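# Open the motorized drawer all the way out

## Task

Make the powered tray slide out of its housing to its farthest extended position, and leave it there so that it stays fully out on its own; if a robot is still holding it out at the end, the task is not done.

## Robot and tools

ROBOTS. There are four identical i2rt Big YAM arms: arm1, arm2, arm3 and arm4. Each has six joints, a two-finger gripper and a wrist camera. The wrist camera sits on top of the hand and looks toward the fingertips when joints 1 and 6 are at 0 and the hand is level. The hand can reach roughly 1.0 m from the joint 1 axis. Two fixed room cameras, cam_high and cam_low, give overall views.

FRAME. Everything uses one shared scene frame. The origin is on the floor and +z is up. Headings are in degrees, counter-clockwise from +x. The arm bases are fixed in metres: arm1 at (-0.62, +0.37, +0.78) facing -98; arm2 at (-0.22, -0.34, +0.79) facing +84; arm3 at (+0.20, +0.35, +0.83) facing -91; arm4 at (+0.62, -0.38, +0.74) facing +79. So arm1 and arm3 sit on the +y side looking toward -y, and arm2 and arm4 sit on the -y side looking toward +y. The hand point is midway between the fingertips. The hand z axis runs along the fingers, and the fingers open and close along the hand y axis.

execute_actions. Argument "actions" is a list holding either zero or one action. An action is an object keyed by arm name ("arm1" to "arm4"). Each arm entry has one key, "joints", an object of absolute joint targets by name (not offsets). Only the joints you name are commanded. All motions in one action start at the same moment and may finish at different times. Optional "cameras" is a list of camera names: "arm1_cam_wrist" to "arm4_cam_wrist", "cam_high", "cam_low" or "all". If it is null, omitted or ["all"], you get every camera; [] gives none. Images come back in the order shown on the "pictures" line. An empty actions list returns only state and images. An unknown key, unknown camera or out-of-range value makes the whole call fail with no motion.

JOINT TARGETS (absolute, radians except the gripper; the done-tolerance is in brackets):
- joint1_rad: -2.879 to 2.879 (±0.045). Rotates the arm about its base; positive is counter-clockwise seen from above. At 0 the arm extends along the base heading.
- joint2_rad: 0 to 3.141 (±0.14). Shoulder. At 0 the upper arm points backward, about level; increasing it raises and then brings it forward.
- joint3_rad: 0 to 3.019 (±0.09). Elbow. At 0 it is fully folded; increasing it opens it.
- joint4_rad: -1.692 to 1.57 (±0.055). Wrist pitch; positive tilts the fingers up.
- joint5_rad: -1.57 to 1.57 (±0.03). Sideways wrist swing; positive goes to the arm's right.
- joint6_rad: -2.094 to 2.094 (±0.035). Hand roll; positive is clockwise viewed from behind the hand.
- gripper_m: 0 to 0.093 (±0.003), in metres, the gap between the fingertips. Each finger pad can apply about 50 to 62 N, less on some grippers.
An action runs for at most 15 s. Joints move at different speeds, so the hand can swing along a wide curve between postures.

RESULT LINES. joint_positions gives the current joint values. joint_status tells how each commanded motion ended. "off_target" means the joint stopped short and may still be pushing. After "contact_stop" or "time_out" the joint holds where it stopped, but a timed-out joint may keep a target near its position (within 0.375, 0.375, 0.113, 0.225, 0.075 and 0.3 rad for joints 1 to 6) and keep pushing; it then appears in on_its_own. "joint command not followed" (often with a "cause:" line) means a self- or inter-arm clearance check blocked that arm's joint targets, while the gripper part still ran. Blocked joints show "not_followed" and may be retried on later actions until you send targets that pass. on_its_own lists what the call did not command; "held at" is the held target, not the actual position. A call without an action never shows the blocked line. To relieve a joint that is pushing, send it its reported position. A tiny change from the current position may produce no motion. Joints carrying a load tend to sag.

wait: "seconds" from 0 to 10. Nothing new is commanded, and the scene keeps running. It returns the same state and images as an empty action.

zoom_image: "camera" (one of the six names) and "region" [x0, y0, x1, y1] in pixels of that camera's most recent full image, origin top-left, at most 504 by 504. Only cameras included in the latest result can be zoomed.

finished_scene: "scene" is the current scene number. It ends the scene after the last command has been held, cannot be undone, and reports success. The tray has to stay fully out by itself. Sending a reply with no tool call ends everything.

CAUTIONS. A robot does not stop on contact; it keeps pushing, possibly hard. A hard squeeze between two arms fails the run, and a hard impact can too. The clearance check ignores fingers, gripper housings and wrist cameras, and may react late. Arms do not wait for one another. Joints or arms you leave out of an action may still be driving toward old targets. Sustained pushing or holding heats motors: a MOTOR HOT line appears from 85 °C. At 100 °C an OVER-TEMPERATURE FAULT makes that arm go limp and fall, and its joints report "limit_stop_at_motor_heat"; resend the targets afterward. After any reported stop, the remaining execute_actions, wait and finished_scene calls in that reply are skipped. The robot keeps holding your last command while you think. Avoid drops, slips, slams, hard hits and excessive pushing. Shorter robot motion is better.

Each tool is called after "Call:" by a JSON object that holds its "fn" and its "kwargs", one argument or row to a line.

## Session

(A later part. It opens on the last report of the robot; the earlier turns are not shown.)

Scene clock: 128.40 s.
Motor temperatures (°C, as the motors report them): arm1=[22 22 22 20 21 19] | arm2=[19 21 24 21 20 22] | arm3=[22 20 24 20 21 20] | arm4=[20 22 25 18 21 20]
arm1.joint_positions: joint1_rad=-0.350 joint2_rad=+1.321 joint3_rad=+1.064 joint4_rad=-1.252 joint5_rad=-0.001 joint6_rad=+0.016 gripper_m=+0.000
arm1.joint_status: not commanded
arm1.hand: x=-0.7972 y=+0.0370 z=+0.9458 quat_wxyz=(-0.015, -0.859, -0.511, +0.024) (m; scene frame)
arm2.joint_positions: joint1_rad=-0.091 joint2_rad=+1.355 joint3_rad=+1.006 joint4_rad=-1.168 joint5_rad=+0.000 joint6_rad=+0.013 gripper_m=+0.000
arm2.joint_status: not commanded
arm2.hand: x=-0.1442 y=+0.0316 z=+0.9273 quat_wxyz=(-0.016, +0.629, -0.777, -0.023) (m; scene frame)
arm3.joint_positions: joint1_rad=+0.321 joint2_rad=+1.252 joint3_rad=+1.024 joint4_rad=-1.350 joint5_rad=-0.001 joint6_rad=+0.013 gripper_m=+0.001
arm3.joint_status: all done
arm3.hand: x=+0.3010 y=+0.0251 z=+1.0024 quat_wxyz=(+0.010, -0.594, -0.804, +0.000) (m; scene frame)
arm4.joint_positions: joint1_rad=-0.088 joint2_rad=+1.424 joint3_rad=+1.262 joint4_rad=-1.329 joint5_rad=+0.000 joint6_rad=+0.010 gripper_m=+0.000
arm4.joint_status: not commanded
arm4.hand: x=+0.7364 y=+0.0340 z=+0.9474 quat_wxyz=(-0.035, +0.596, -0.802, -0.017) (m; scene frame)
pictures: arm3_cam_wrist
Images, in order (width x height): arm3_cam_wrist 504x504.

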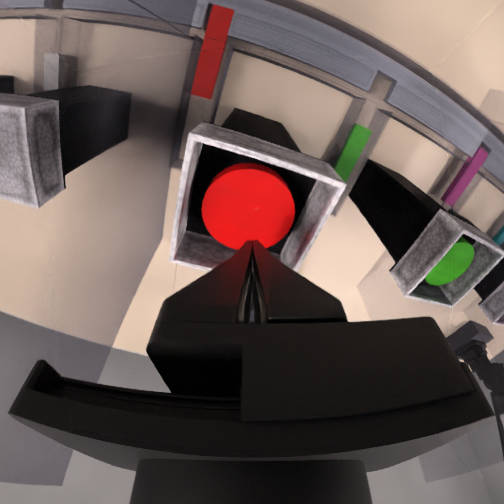

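Call:
{"fn": "execute_actions", "kwargs": {
  "actions": [
    {"arm3":{"joints":{"joint2_rad":1.315,"joint3_rad":0.915,"joint4_rad":-1.17}}}
  ],
  "cameras": ["arm3_cam_wrist","arm1_cam_wrist"]
}}

Scene clock: 130.20 s.
Motor temperatures (°C, as the motors report them): arm1=[22 22 22 20 21 19] | arm2=[19 21 24 21 20 22] | arm3=[22 20 24 20 21 20] | arm4=[20 22 25 18 21 20]
arm1.joint_positions: joint1_rad=-0.350 joint2_rad=+1.321 joint3_rad=+1.064 joint4_rad=-1.252 joint5_rad=-0.001 joint6_rad=+0.016 gripper_m=+0.000
arm1.joint_status: not commanded
arm1.hand: x=-0.7972 y=+0.0370 z=+0.9458 quat_wxyz=(-0.015, -0.859, -0.511, +0.024) (m; scene frame)
arm2.joint_positions: joint1_rad=-0.091 joint2_rad=+1.355 joint3_rad=+1.006 joint4_rad=-1.168 joint5_rad=+0.000 joint6_rad=+0.013 gripper_m=+0.000
arm2.joint_status: not commanded
arm2.hand: x=-0.1442 y=+0.0316 z=+0.9273 quat_wxyz=(-0.016, +0.629, -0.777, -0.023) (m; scene frame)
arm3.joint_positions: joint1_rad=+0.321 joint2_rad=+1.290 joint3_rad=+0.948 joint4_rad=-1.195 joint5_rad=-0.001 joint6_rad=+0.013 gripper_m=+0.001
arm3.joint_status: all done
arm3.hand: x=+0.3041 y=+0.0140 z=+0.9621 quat_wxyz=(-0.006, -0.594, -0.804, +0.011) (m; scene frame)
arm4.joint_positions: joint1_rad=-0.088 joint2_rad=+1.424 joint3_rad=+1.262 joint4_rad=-1.329 joint5_rad=+0.000 joint6_rad=+0.010 gripper_m=+0.000
arm4.joint_status: not commanded
arm4.hand: x=+0.7364 y=+0.0340 z=+0.9474 quat_wxyz=(-0.035, +0.596, -0.802, -0.017) (m; scene frame)
pictures: arm1_cam_wrist, arm3_cam_wrist
Images, in order (width x height): arm1_cam_wrist 504x504, arm3_cam_wrist 504x504.

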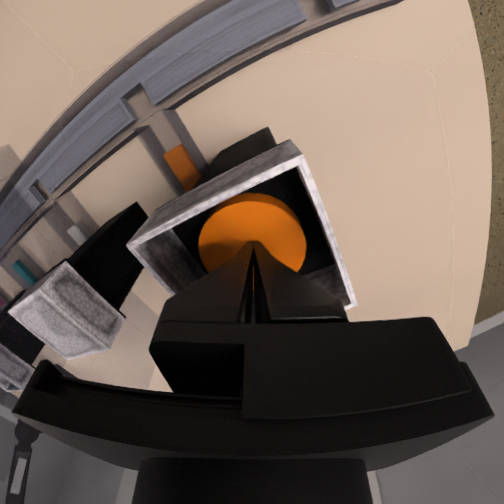

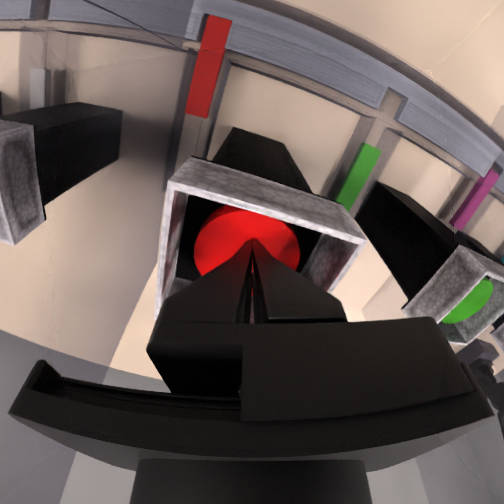

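Pressed. Wait and watch.

Call:
{"fn": "wait", "kwargs": {
  "seconds": 6
}}

Scene clock: 136.60 s.
Motor temperatures (°C, as the motors report them): arm1=[22 22 22 20 21 19] | arm2=[19 21 24 21 20 22] | arm3=[22 20 24 20 21 20] | arm4=[20 22 25 18 21 20]
arm1.joint_positions: joint1_rad=-0.350 joint2_rad=+1.321 joint3_rad=+1.064 joint4_rad=-1.252 joint5_rad=-0.001 joint6_rad=+0.016 gripper_m=+0.000
arm1.joint_status: not commanded
arm1.hand: x=-0.7972 y=+0.0370 z=+0.9458 quat_wxyz=(-0.015, -0.859, -0.511, +0.024) (m; scene frame)
arm2.joint_positions: joint1_rad=-0.091 joint2_rad=+1.355 joint3_rad=+1.006 joint4_rad=-1.168 joint5_rad=+0.000 joint6_rad=+0.013 gripper_m=+0.000
arm2.joint_status: not commanded
arm2.hand: x=-0.1442 y=+0.0316 z=+0.9273 quat_wxyz=(-0.016, +0.629, -0.777, -0.023) (m; scene frame)
arm3.joint_positions: joint1_rad=+0.321 joint2_rad=+1.290 joint3_rad=+0.948 joint4_rad=-1.195 joint5_rad=-0.001 joint6_rad=+0.013 gripper_m=+0.001
arm3.joint_status: all done
arm3.hand: x=+0.3041 y=+0.0140 z=+0.9621 quat_wxyz=(-0.006, -0.594, -0.804, +0.011) (m; scene frame)
arm4.joint_positions: joint1_rad=-0.088 joint2_rad=+1.424 joint3_rad=+1.262 joint4_rad=-1.329 joint5_rad=+0.000 joint6_rad=+0.010 gripper_m=+0.000
arm4.joint_status: not commanded
arm4.hand: x=+0.7364 y=+0.0340 z=+0.9474 quat_wxyz=(-0.035, +0.596, -0.802, -0.017) (m; scene frame)
wait: 6.00 s; at rest from the start
pictures: arm1_cam_wrist, arm2_cam_wrist, arm3_cam_wrist, arm4_cam_wrist, cam_high, cam_low
Images, in order (width x height): arm1_cam_wrist 504x504, arm2_cam_wrist 504x504, arm3_cam_wrist 504x504, arm4_cam_wrist 504x504, cam_high 504x504, cam_low 504x504.

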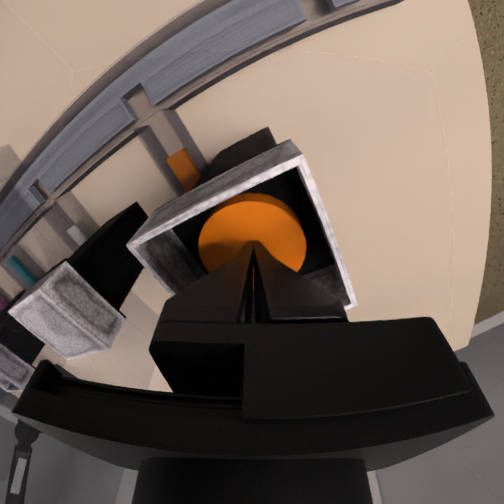

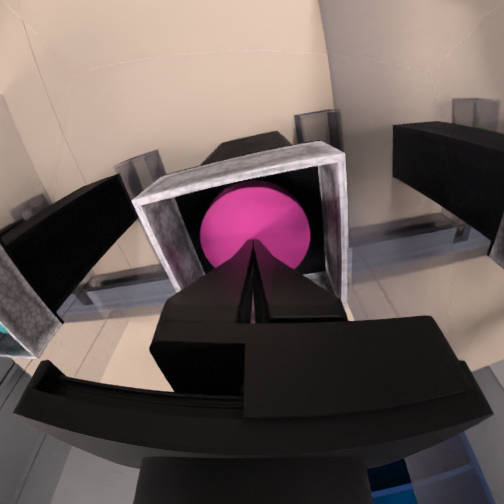

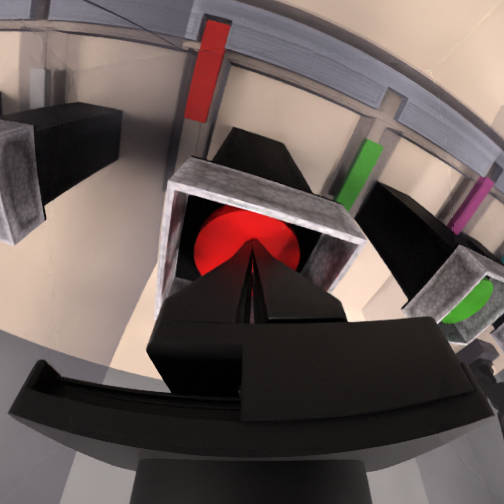

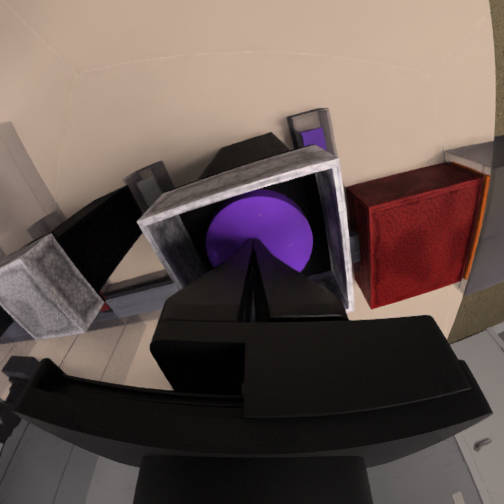

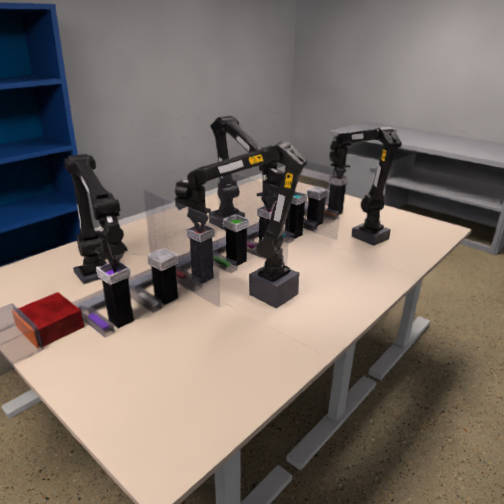

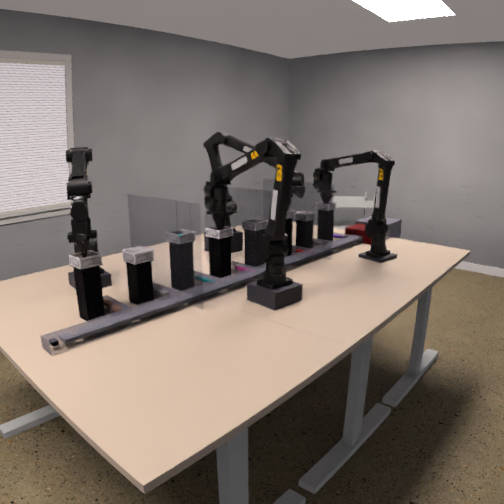

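Call:
{"fn": "wait", "kwargs": {
  "seconds": 10
}}

Scene clock: 148.57 s.
Motor temperatures (°C, as the motors report them): arm1=[22 22 22 20 21 19] | arm2=[19 21 24 21 20 22] | arm3=[22 20 23 20 21 20] | arm4=[20 22 25 18 21 20]
arm1.joint_positions: joint1_rad=-0.350 joint2_rad=+1.321 joint3_rad=+1.064 joint4_rad=-1.252 joint5_rad=-0.001 joint6_rad=+0.016 gripper_m=+0.000
arm1.joint_status: not commanded
arm1.hand: x=-0.7972 y=+0.0370 z=+0.9458 quat_wxyz=(-0.015, -0.859, -0.511, +0.024) (m; scene frame)
arm2.joint_positions: joint1_rad=-0.091 joint2_rad=+1.355 joint3_rad=+1.006 joint4_rad=-1.168 joint5_rad=+0.000 joint6_rad=+0.013 gripper_m=+0.000
arm2.joint_status: not commanded
arm2.hand: x=-0.1442 y=+0.0316 z=+0.9273 quat_wxyz=(-0.016, +0.629, -0.777, -0.023) (m; scene frame)
arm3.joint_positions: joint1_rad=+0.321 joint2_rad=+1.290 joint3_rad=+0.948 joint4_rad=-1.195 joint5_rad=-0.001 joint6_rad=+0.013 gripper_m=+0.001
arm3.joint_status: all done
arm3.hand: x=+0.3041 y=+0.0140 z=+0.9621 quat_wxyz=(-0.006, -0.594, -0.804, +0.011) (m; scene frame)
arm4.joint_positions: joint1_rad=-0.088 joint2_rad=+1.424 joint3_rad=+1.262 joint4_rad=-1.329 joint5_rad=+0.000 joint6_rad=+0.010 gripper_m=+0.000
arm4.joint_status: not commanded
arm4.hand: x=+0.7364 y=+0.0340 z=+0.9474 quat_wxyz=(-0.035, +0.596, -0.802, -0.017) (m; scene frame)
wait: 10.00 s; at rest from the start
pictures: arm1_cam_wrist, arm2_cam_wrist, arm3_cam_wrist, arm4_cam_wrist, cam_high, cam_low
Images, in order (width x height): arm1_cam_wrist 504x504, arm2_cam_wrist 504x504, arm3_cam_wrist 504x504, arm4_cam_wrist 504x504, cam_high 504x504, cam_low 504x504.

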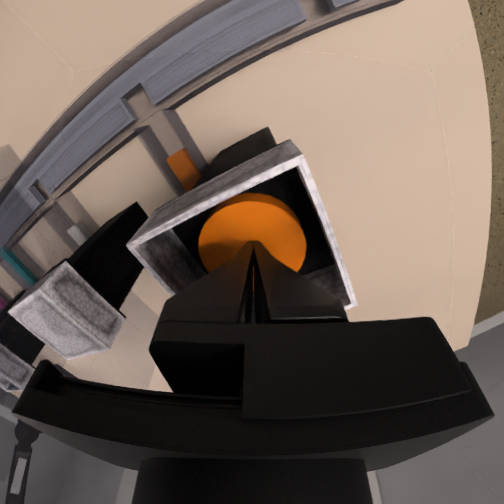

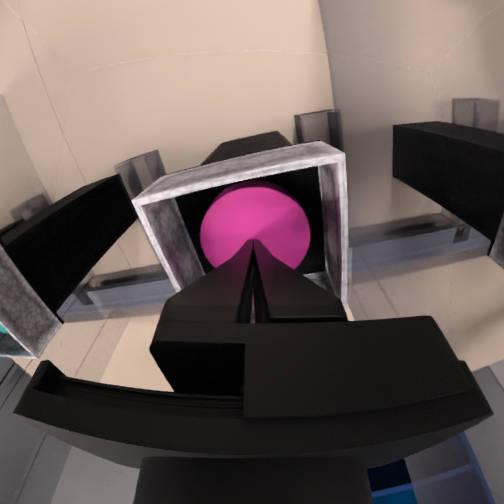

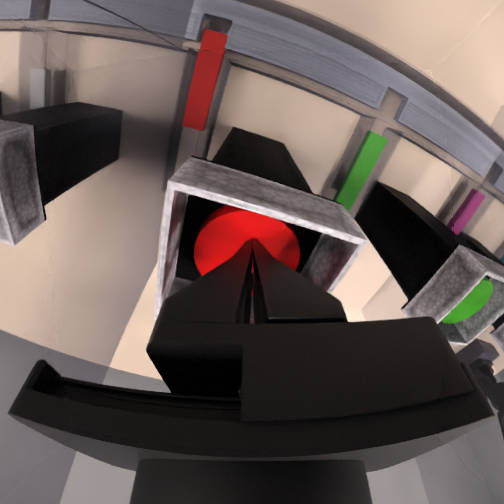

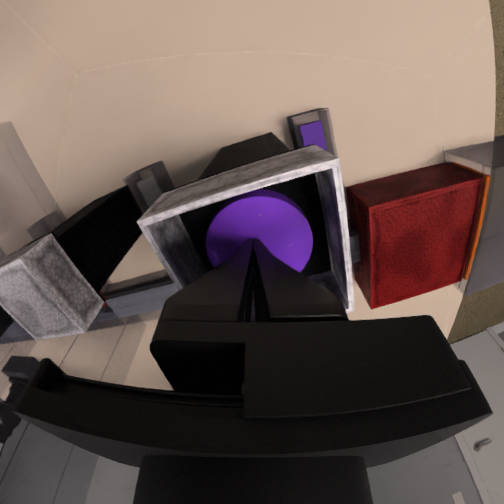

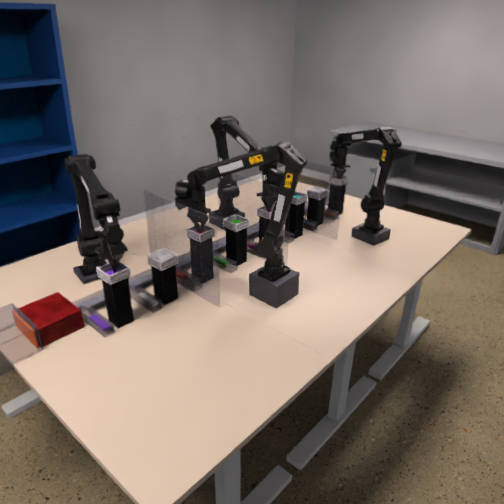

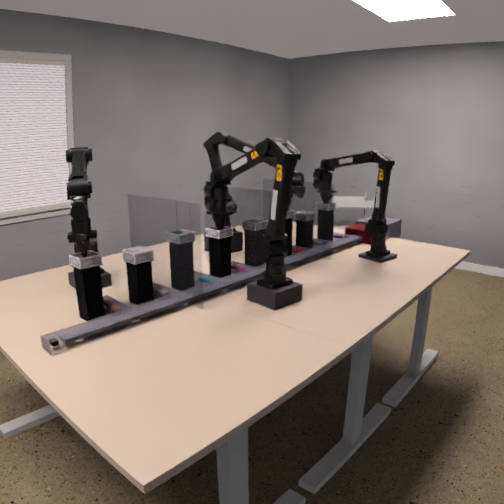

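Call:
{"fn": "wait", "kwargs": {
  "seconds": 8.5
}}

Call:
{"fn": "execute_actions", "kwargs": {
  "actions": [
    {"arm2":{"joints":{"joint2_rad":1.37,"joint3_rad":1.25,"joint4_rad":-1.42}}}
  ],
  "cameras": []
}}

Call:
{"fn": "execute_actions", "kwargs": {
  "actions": [
    {"arm2":{"joints":{"joint1_rad":0.468}}}
  ],
  "cameras": []
}}

Call:
{"fn": "execute_actions", "kwargs": {
  "actions": [
    {"arm2":{"joints":{"joint2_rad":1.42,"joint3_rad":1.015,"joint4_rad":-1.17}}}
  ],
  "cameras": ["arm2_cam_wrist","arm3_cam_wrist"]
}}

Scene clock: 158.23 s.
Motor temperatures (°C, as the motors report them): arm1=[22 22 22 20 21 19] | arm2=[19 21 24 21 20 22] | arm3=[22 20 23 20 21 20] | arm4=[20 22 25 18 21 20]
arm1.joint_positions: joint1_rad=-0.350 joint2_rad=+1.321 joint3_rad=+1.064 joint4_rad=-1.252 joint5_rad=-0.001 joint6_rad=+0.016 gripper_m=+0.000
arm1.joint_status: not commanded
arm1.hand: x=-0.7972 y=+0.0370 z=+0.9458 quat_wxyz=(-0.015, -0.859, -0.511, +0.024) (m; scene frame)
arm2.joint_positions: joint1_rad=-0.091 joint2_rad=+1.355 joint3_rad=+1.006 joint4_rad=-1.168 joint5_rad=+0.000 joint6_rad=+0.013 gripper_m=+0.000
arm2.joint_status: not commanded
arm2.hand: x=-0.1442 y=+0.0316 z=+0.9273 quat_wxyz=(-0.016, +0.629, -0.777, -0.023) (m; scene frame)
arm3.joint_positions: joint1_rad=+0.321 joint2_rad=+1.290 joint3_rad=+0.948 joint4_rad=-1.195 joint5_rad=-0.001 joint6_rad=+0.013 gripper_m=+0.001
arm3.joint_status: all done
arm3.hand: x=+0.3041 y=+0.0140 z=+0.9621 quat_wxyz=(-0.006, -0.594, -0.804, +0.011) (m; scene frame)
arm4.joint_positions: joint1_rad=-0.088 joint2_rad=+1.424 joint3_rad=+1.262 joint4_rad=-1.329 joint5_rad=+0.000 joint6_rad=+0.010 gripper_m=+0.000
arm4.joint_status: not commanded
arm4.hand: x=+0.7364 y=+0.0340 z=+0.9474 quat_wxyz=(-0.035, +0.596, -0.802, -0.017) (m; scene frame)
wait: 8.50 s; at rest from the start
pictures: arm1_cam_wrist, arm2_cam_wrist, arm3_cam_wrist, arm4_cam_wrist, cam_high, cam_low
Images, in order (width x height): arm1_cam_wrist 504x504, arm2_cam_wrist 504x504, arm3_cam_wrist 504x504, arm4_cam_wrist 504x504, cam_high 504x504, cam_low 504x504.

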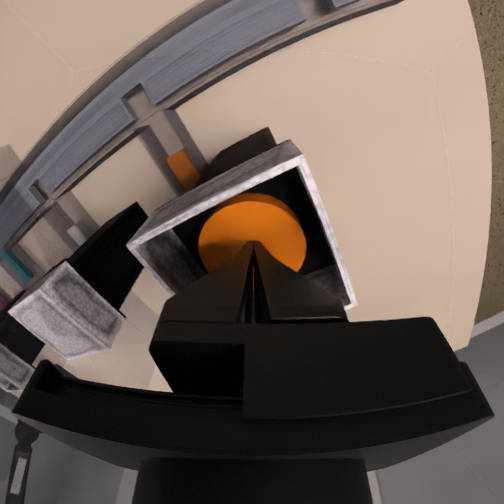

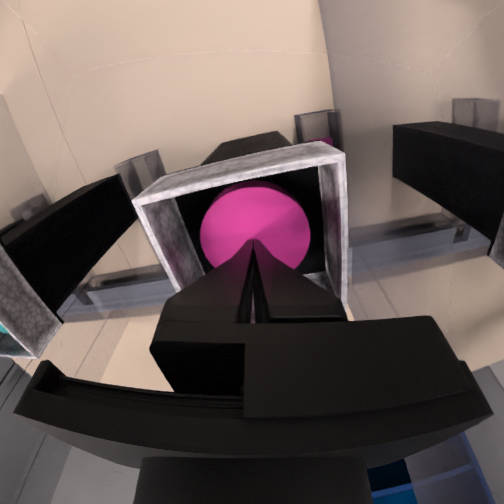

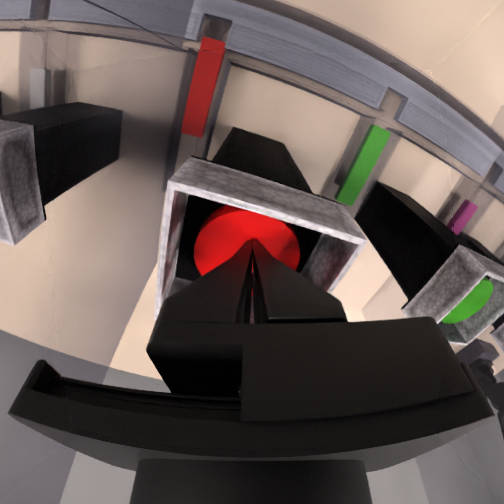

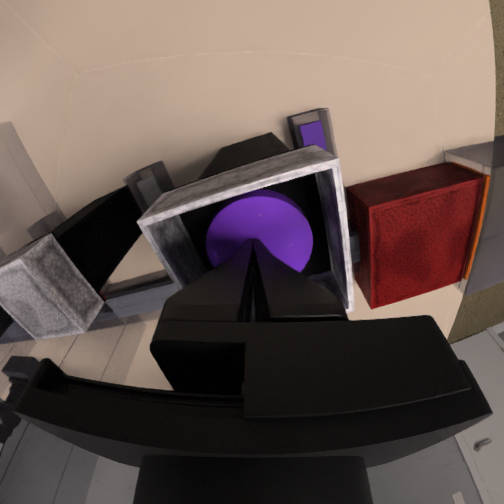

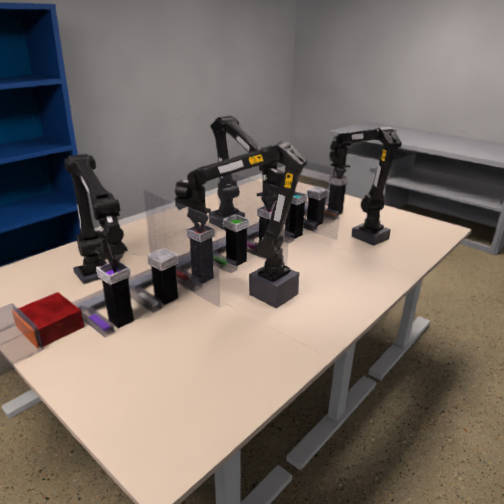

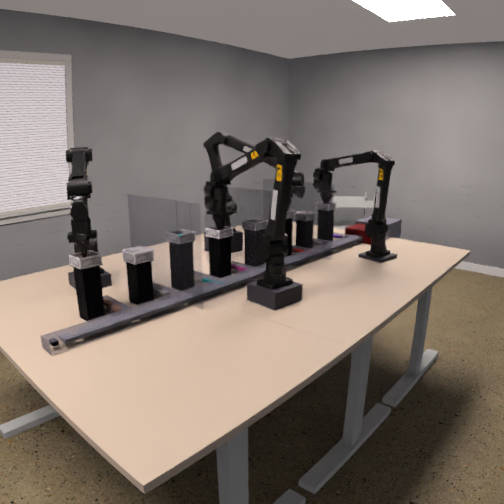

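Scene clock: 159.30 s.
Motor temperatures (°C, as the motors report them): arm1=[22 22 22 20 21 19] | arm2=[19 21 24 21 20 22] | arm3=[22 20 23 20 21 20] | arm4=[20 22 25 18 21 20]
arm1.joint_positions: joint1_rad=-0.350 joint2_rad=+1.321 joint3_rad=+1.064 joint4_rad=-1.252 joint5_rad=-0.001 joint6_rad=+0.016 gripper_m=+0.000
arm1.joint_status: not commanded
arm1.hand: x=-0.7972 y=+0.0370 z=+0.9458 quat_wxyz=(-0.015, -0.859, -0.511, +0.024) (m; scene frame)
arm2.joint_positions: joint1_rad=-0.091 joint2_rad=+1.353 joint3_rad=+1.214 joint4_rad=-1.403 joint5_rad=+0.000 joint6_rad=+0.013 gripper_m=+0.000
arm2.joint_status: all done
arm2.hand: x=-0.1406 y=+0.0437 z=+1.0050 quat_wxyz=(-0.007, +0.629, -0.777, -0.015) (m; scene frame)
arm3.joint_positions: joint1_rad=+0.321 joint2_rad=+1.290 joint3_rad=+0.948 joint4_rad=-1.195 joint5_rad=-0.001 joint6_rad=+0.013 gripper_m=+0.001
arm3.joint_status: not commanded
arm3.hand: x=+0.3041 y=+0.0140 z=+0.9621 quat_wxyz=(-0.006, -0.594, -0.804, +0.011) (m; scene frame)
arm4.joint_positions: joint1_rad=-0.088 joint2_rad=+1.424 joint3_rad=+1.262 joint4_rad=-1.329 joint5_rad=+0.000 joint6_rad=+0.010 gripper_m=+0.000
arm4.joint_status: not commanded
arm4.hand: x=+0.7364 y=+0.0340 z=+0.9474 quat_wxyz=(-0.035, +0.596, -0.802, -0.017) (m; scene frame)
pictures: none
No camera images: the call's "cameras" was empty. Leave "cameras" out to get every camera's image.

Scene clock: 160.50 s.
Motor temperatures (°C, as the motors report them): arm1=[22 22 22 20 21 19] | arm2=[19 21 24 21 20 22] | arm3=[22 20 23 20 21 20] | arm4=[20 22 25 18 21 20]
arm1.joint_positions: joint1_rad=-0.350 joint2_rad=+1.321 joint3_rad=+1.064 joint4_rad=-1.252 joint5_rad=-0.001 joint6_rad=+0.016 gripper_m=+0.000
arm1.joint_status: not commanded
arm1.hand: x=-0.7972 y=+0.0370 z=+0.9458 quat_wxyz=(-0.015, -0.859, -0.511, +0.024) (m; scene frame)
arm2.joint_positions: joint1_rad=+0.472 joint2_rad=+1.353 joint3_rad=+1.214 joint4_rad=-1.403 joint5_rad=-0.001 joint6_rad=+0.013 gripper_m=+0.000
arm2.joint_status: all done
arm2.hand: x=-0.3574 y=+0.0252 z=+1.0080 quat_wxyz=(-0.006, +0.820, -0.571, -0.019) (m; scene frame)
arm3.joint_positions: joint1_rad=+0.321 joint2_rad=+1.290 joint3_rad=+0.948 joint4_rad=-1.195 joint5_rad=-0.001 joint6_rad=+0.013 gripper_m=+0.001
arm3.joint_status: not commanded
arm3.hand: x=+0.3041 y=+0.0140 z=+0.9621 quat_wxyz=(-0.006, -0.594, -0.804, +0.011) (m; scene frame)
arm4.joint_positions: joint1_rad=-0.088 joint2_rad=+1.424 joint3_rad=+1.262 joint4_rad=-1.329 joint5_rad=+0.000 joint6_rad=+0.010 gripper_m=+0.000
arm4.joint_status: not commanded
arm4.hand: x=+0.7364 y=+0.0340 z=+0.9474 quat_wxyz=(-0.035, +0.596, -0.802, -0.017) (m; scene frame)
pictures: none
No camera images: the call's "cameras" was empty. Leave "cameras" out to get every camera's image.

Scene clock: 161.47 s.
Motor temperatures (°C, as the motors report them): arm1=[22 22 22 20 21 19] | arm2=[19 21 24 21 20 22] | arm3=[22 20 23 20 21 20] | arm4=[20 22 26 18 21 20]
arm1.joint_positions: joint1_rad=-0.350 joint2_rad=+1.321 joint3_rad=+1.064 joint4_rad=-1.252 joint5_rad=-0.001 joint6_rad=+0.016 gripper_m=+0.000
arm1.joint_status: not commanded
arm1.hand: x=-0.7972 y=+0.0370 z=+0.9458 quat_wxyz=(-0.015, -0.859, -0.511, +0.024) (m; scene frame)
arm2.joint_positions: joint1_rad=+0.472 joint2_rad=+1.373 joint3_rad=+1.062 joint4_rad=-1.196 joint5_rad=-0.001 joint6_rad=+0.013 gripper_m=+0.000
arm2.joint_status: all done
arm2.hand: x=-0.3589 y=+0.0271 z=+0.9444 quat_wxyz=(-0.015, +0.820, -0.571, -0.034) (m; scene frame)
arm3.joint_positions: joint1_rad=+0.321 joint2_rad=+1.290 joint3_rad=+0.948 joint4_rad=-1.195 joint5_rad=-0.001 joint6_rad=+0.013 gripper_m=+0.001
arm3.joint_status: not commanded
arm3.hand: x=+0.3041 y=+0.0140 z=+0.9621 quat_wxyz=(-0.006, -0.594, -0.804, +0.011) (m; scene frame)
arm4.joint_positions: joint1_rad=-0.088 joint2_rad=+1.424 joint3_rad=+1.262 joint4_rad=-1.329 joint5_rad=+0.000 joint6_rad=+0.010 gripper_m=+0.000
arm4.joint_status: not commanded
arm4.hand: x=+0.7364 y=+0.0340 z=+0.9474 quat_wxyz=(-0.035, +0.596, -0.802, -0.017) (m; scene frame)
pictures: arm2_cam_wrist, arm3_cam_wrist
Images, in order (width x height): arm2_cam_wrist 504x504, arm3_cam_wrist 504x504.

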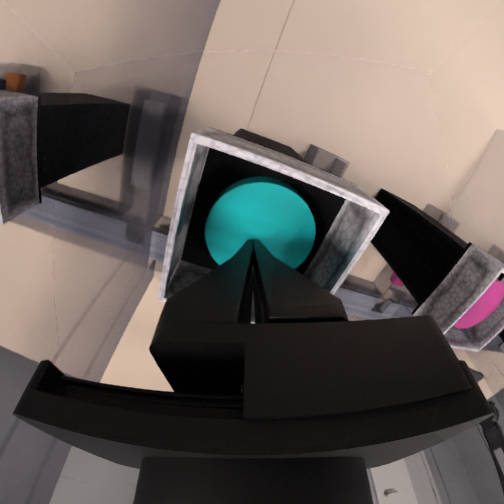

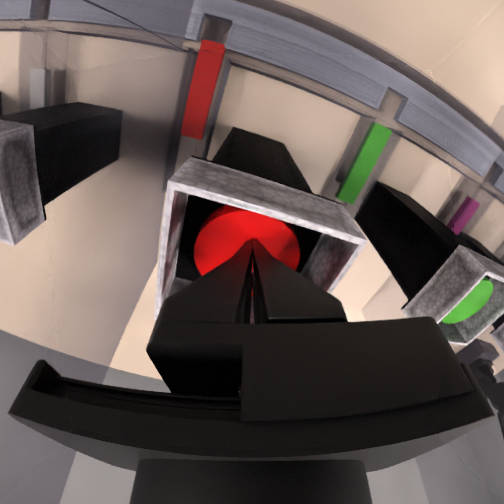

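Cyan pressed again; waiting for it to clear the bar.

Call:
{"fn": "wait", "kwargs": {
  "seconds": 10
}}

Scene clock: 171.80 s.
Motor temperatures (°C, as the motors report them): arm1=[22 22 22 20 21 19] | arm2=[19 21 24 21 20 22] | arm3=[22 20 23 20 21 20] | arm4=[20 22 26 18 21 20]
arm1.joint_positions: joint1_rad=-0.350 joint2_rad=+1.321 joint3_rad=+1.064 joint4_rad=-1.252 joint5_rad=-0.001 joint6_rad=+0.016 gripper_m=+0.000
arm1.joint_status: not commanded
arm1.hand: x=-0.7972 y=+0.0370 z=+0.9458 quat_wxyz=(-0.015, -0.859, -0.511, +0.024) (m; scene frame)
arm2.joint_positions: joint1_rad=+0.472 joint2_rad=+1.373 joint3_rad=+1.062 joint4_rad=-1.196 joint5_rad=-0.001 joint6_rad=+0.013 gripper_m=+0.000
arm2.joint_status: all done
arm2.hand: x=-0.3589 y=+0.0271 z=+0.9444 quat_wxyz=(-0.015, +0.820, -0.571, -0.034) (m; scene frame)
arm3.joint_positions: joint1_rad=+0.321 joint2_rad=+1.290 joint3_rad=+0.948 joint4_rad=-1.195 joint5_rad=-0.001 joint6_rad=+0.013 gripper_m=+0.001
arm3.joint_status: not commanded
arm3.hand: x=+0.3041 y=+0.0140 z=+0.9621 quat_wxyz=(-0.006, -0.594, -0.804, +0.011) (m; scene frame)
arm4.joint_positions: joint1_rad=-0.088 joint2_rad=+1.424 joint3_rad=+1.262 joint4_rad=-1.329 joint5_rad=+0.000 joint6_rad=+0.010 gripper_m=+0.000
arm4.joint_status: not commanded
arm4.hand: x=+0.7364 y=+0.0340 z=+0.9474 quat_wxyz=(-0.035, +0.596, -0.802, -0.017) (m; scene frame)
wait: 10.00 s; at rest from the start
pictures: arm1_cam_wrist, arm2_cam_wrist, arm3_cam_wrist, arm4_cam_wrist, cam_high, cam_low
Images, in order (width x height): arm1_cam_wrist 504x504, arm2_cam_wrist 504x504, arm3_cam_wrist 504x504, arm4_cam_wrist 504x504, cam_high 504x504, cam_low 504x504.

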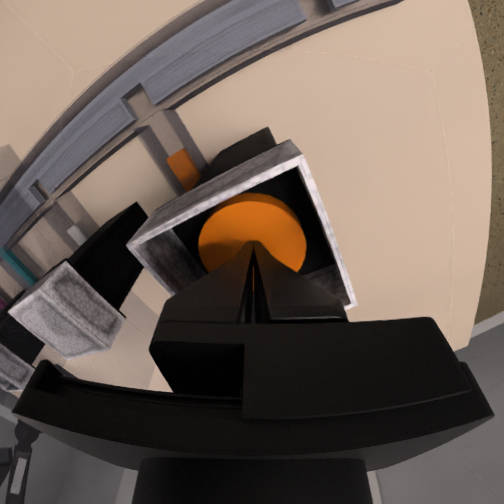

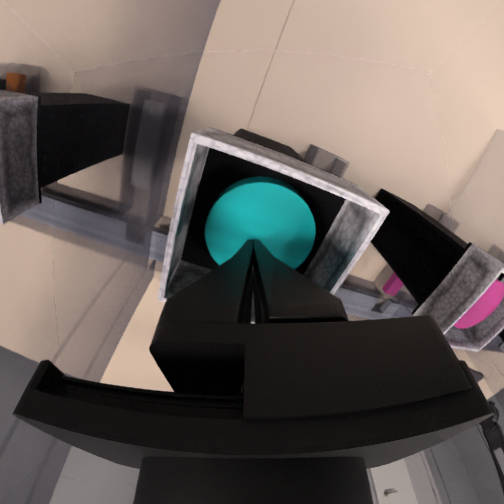

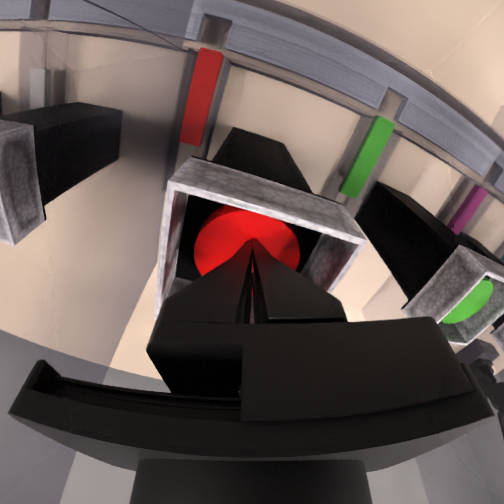

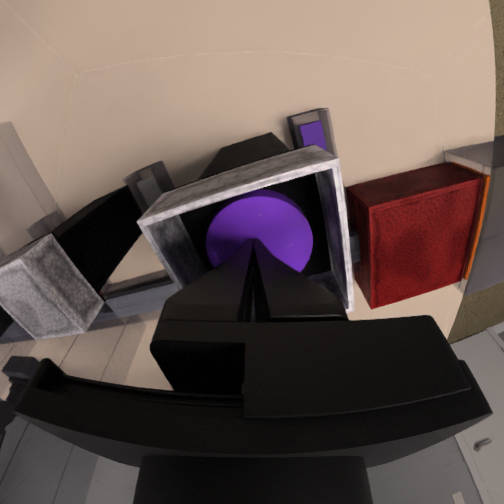

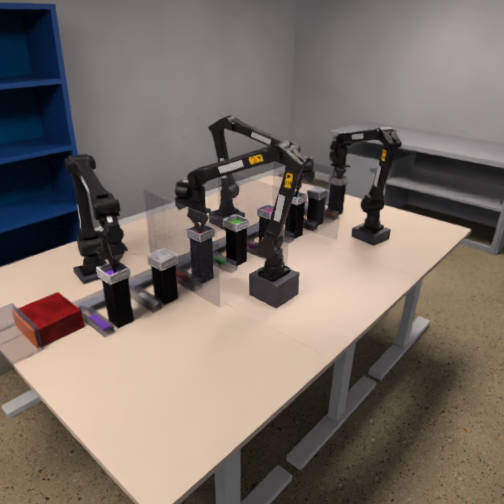

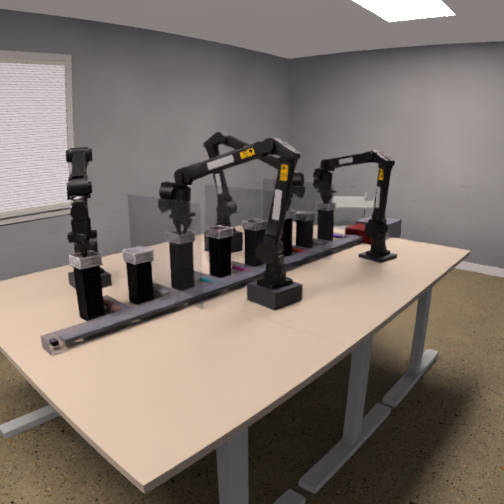

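Still a little to go; keep holding.

Call:
{"fn": "wait", "kwargs": {
  "seconds": 4
}}

Scene clock: 176.50 s.
Motor temperatures (°C, as the motors report them): arm1=[22 22 22 20 21 19] | arm2=[19 21 24 21 20 22] | arm3=[22 20 23 20 21 20] | arm4=[20 22 26 18 21 20]
arm1.joint_positions: joint1_rad=-0.350 joint2_rad=+1.321 joint3_rad=+1.064 joint4_rad=-1.252 joint5_rad=-0.001 joint6_rad=+0.016 gripper_m=+0.000
arm1.joint_status: not commanded
arm1.hand: x=-0.7972 y=+0.0370 z=+0.9458 quat_wxyz=(-0.015, -0.859, -0.511, +0.024) (m; scene frame)
arm2.joint_positions: joint1_rad=+0.472 joint2_rad=+1.373 joint3_rad=+1.062 joint4_rad=-1.196 joint5_rad=-0.001 joint6_rad=+0.013 gripper_m=+0.000
arm2.joint_status: all done
arm2.hand: x=-0.3589 y=+0.0271 z=+0.9444 quat_wxyz=(-0.015, +0.820, -0.571, -0.034) (m; scene frame)
arm3.joint_positions: joint1_rad=+0.321 joint2_rad=+1.290 joint3_rad=+0.948 joint4_rad=-1.195 joint5_rad=-0.001 joint6_rad=+0.013 gripper_m=+0.001
arm3.joint_status: not commanded
arm3.hand: x=+0.3041 y=+0.0140 z=+0.9621 quat_wxyz=(-0.006, -0.594, -0.804, +0.011) (m; scene frame)
arm4.joint_positions: joint1_rad=-0.088 joint2_rad=+1.424 joint3_rad=+1.262 joint4_rad=-1.329 joint5_rad=+0.000 joint6_rad=+0.010 gripper_m=+0.000
arm4.joint_status: not commanded
arm4.hand: x=+0.7364 y=+0.0340 z=+0.9474 quat_wxyz=(-0.035, +0.596, -0.802, -0.017) (m; scene frame)
wait: 4.00 s; at rest from the start
pictures: arm1_cam_wrist, arm2_cam_wrist, arm3_cam_wrist, arm4_cam_wrist, cam_high, cam_low
Images, in order (width x height): arm1_cam_wrist 504x504, arm2_cam_wrist 504x504, arm3_cam_wrist 504x504, arm4_cam_wrist 504x504, cam_high 504x504, cam_low 504x504.

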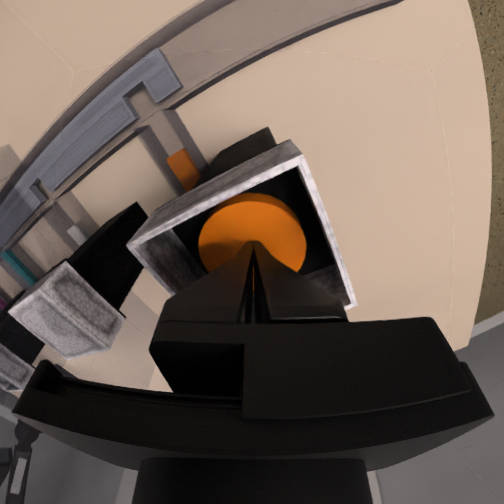

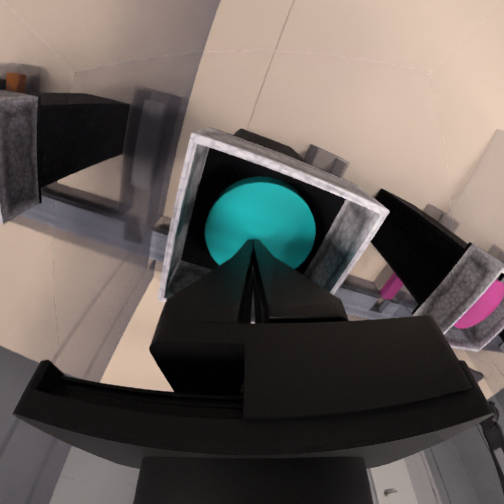

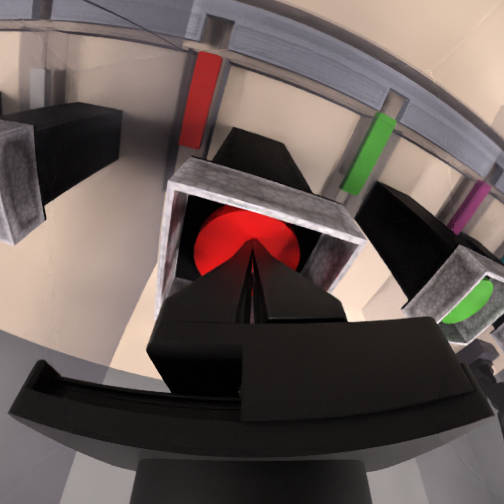

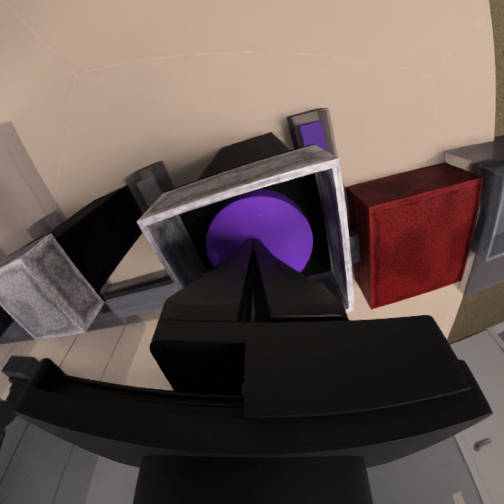

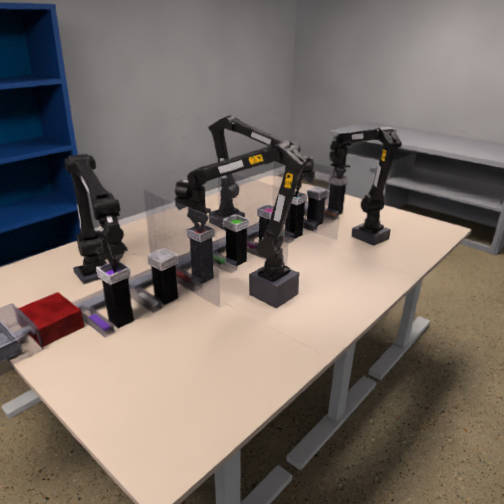

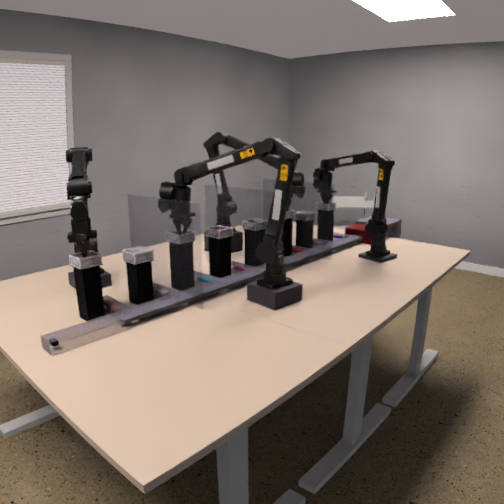

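Call:
{"fn": "execute_actions", "kwargs": {
  "actions": [
    {"arm1":{"joints":{"joint2_rad":1.32,"joint3_rad":1.2,"joint4_rad":-1.4}},"arm2":{"joints":{"joint2_rad":1.37,"joint3_rad":1.2,"joint4_rad":-1.35}},"arm3":{"joints":{"joint2_rad":1.27,"joint3_rad":1.08,"joint4_rad":-1.34}},"arm4":{"joints":{"joint2_rad":1.42,"joint3_rad":1.4,"joint4_rad":-1.48}}}
  ],
  "cameras": ["arm1_cam_wrist","arm4_cam_wrist","cam_high"]
}}

Scene clock: 178.47 s.
Motor temperatures (°C, as the motors report them): arm1=[22 22 23 20 21 19] | arm2=[19 21 24 21 20 22] | arm3=[22 20 23 20 21 20] | arm4=[20 22 26 18 21 20]
arm1.joint_positions: joint1_rad=-0.350 joint2_rad=+1.317 joint3_rad=+1.149 joint4_rad=-1.386 joint5_rad=-0.001 joint6_rad=+0.016 gripper_m=+0.000
arm1.joint_status: all done
arm1.hand: x=-0.7947 y=+0.0416 z=+0.9785 quat_wxyz=(-0.003, -0.859, -0.511, +0.005) (m; scene frame)
arm2.joint_positions: joint1_rad=+0.472 joint2_rad=+1.367 joint3_rad=+1.157 joint4_rad=-1.333 joint5_rad=-0.001 joint6_rad=+0.013 gripper_m=+0.000
arm2.joint_status: all done
arm2.hand: x=-0.3579 y=+0.0257 z=+0.9815 quat_wxyz=(-0.005, +0.820, -0.571, -0.019) (m; scene frame)
arm3.joint_positions: joint1_rad=+0.321 joint2_rad=+1.274 joint3_rad=+1.026 joint4_rad=-1.330 joint5_rad=-0.001 joint6_rad=+0.013 gripper_m=+0.001
arm3.joint_status: all done
arm3.hand: x=+0.3029 y=+0.0192 z=+0.9959 quat_wxyz=(+0.011, -0.594, -0.804, -0.001) (m; scene frame)
arm4.joint_positions: joint1_rad=-0.088 joint2_rad=+1.421 joint3_rad=+1.348 joint4_rad=-1.466 joint5_rad=+0.000 joint6_rad=+0.010 gripper_m=+0.000
arm4.joint_status: all done
arm4.hand: x=+0.7334 y=+0.0258 z=+0.9808 quat_wxyz=(-0.016, +0.596, -0.803, -0.003) (m; scene frame)
pictures: arm1_cam_wrist, arm4_cam_wrist, cam_high
Images, in order (width x height): arm1_cam_wrist 504x504, arm4_cam_wrist 504x504, cam_high 504x504.

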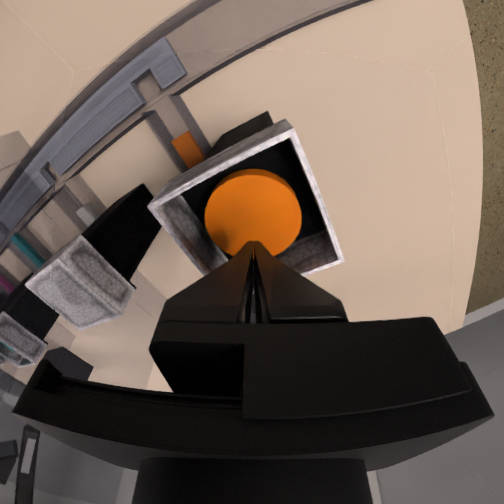

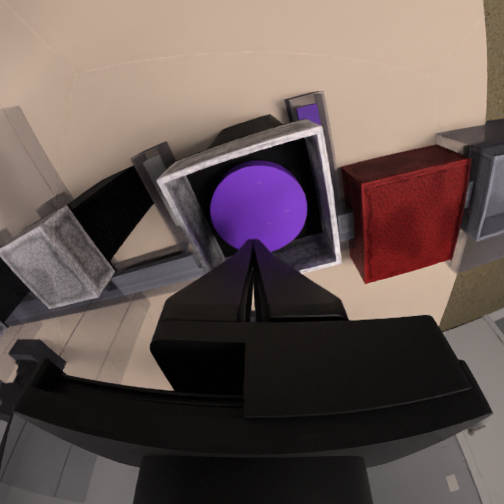

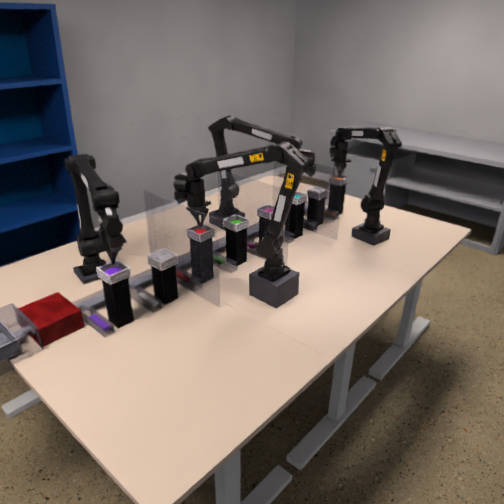

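Call:
{"fn": "finished_scene", "kwargs": {
  "scene": 1
}}

The scene is finished: the task was done.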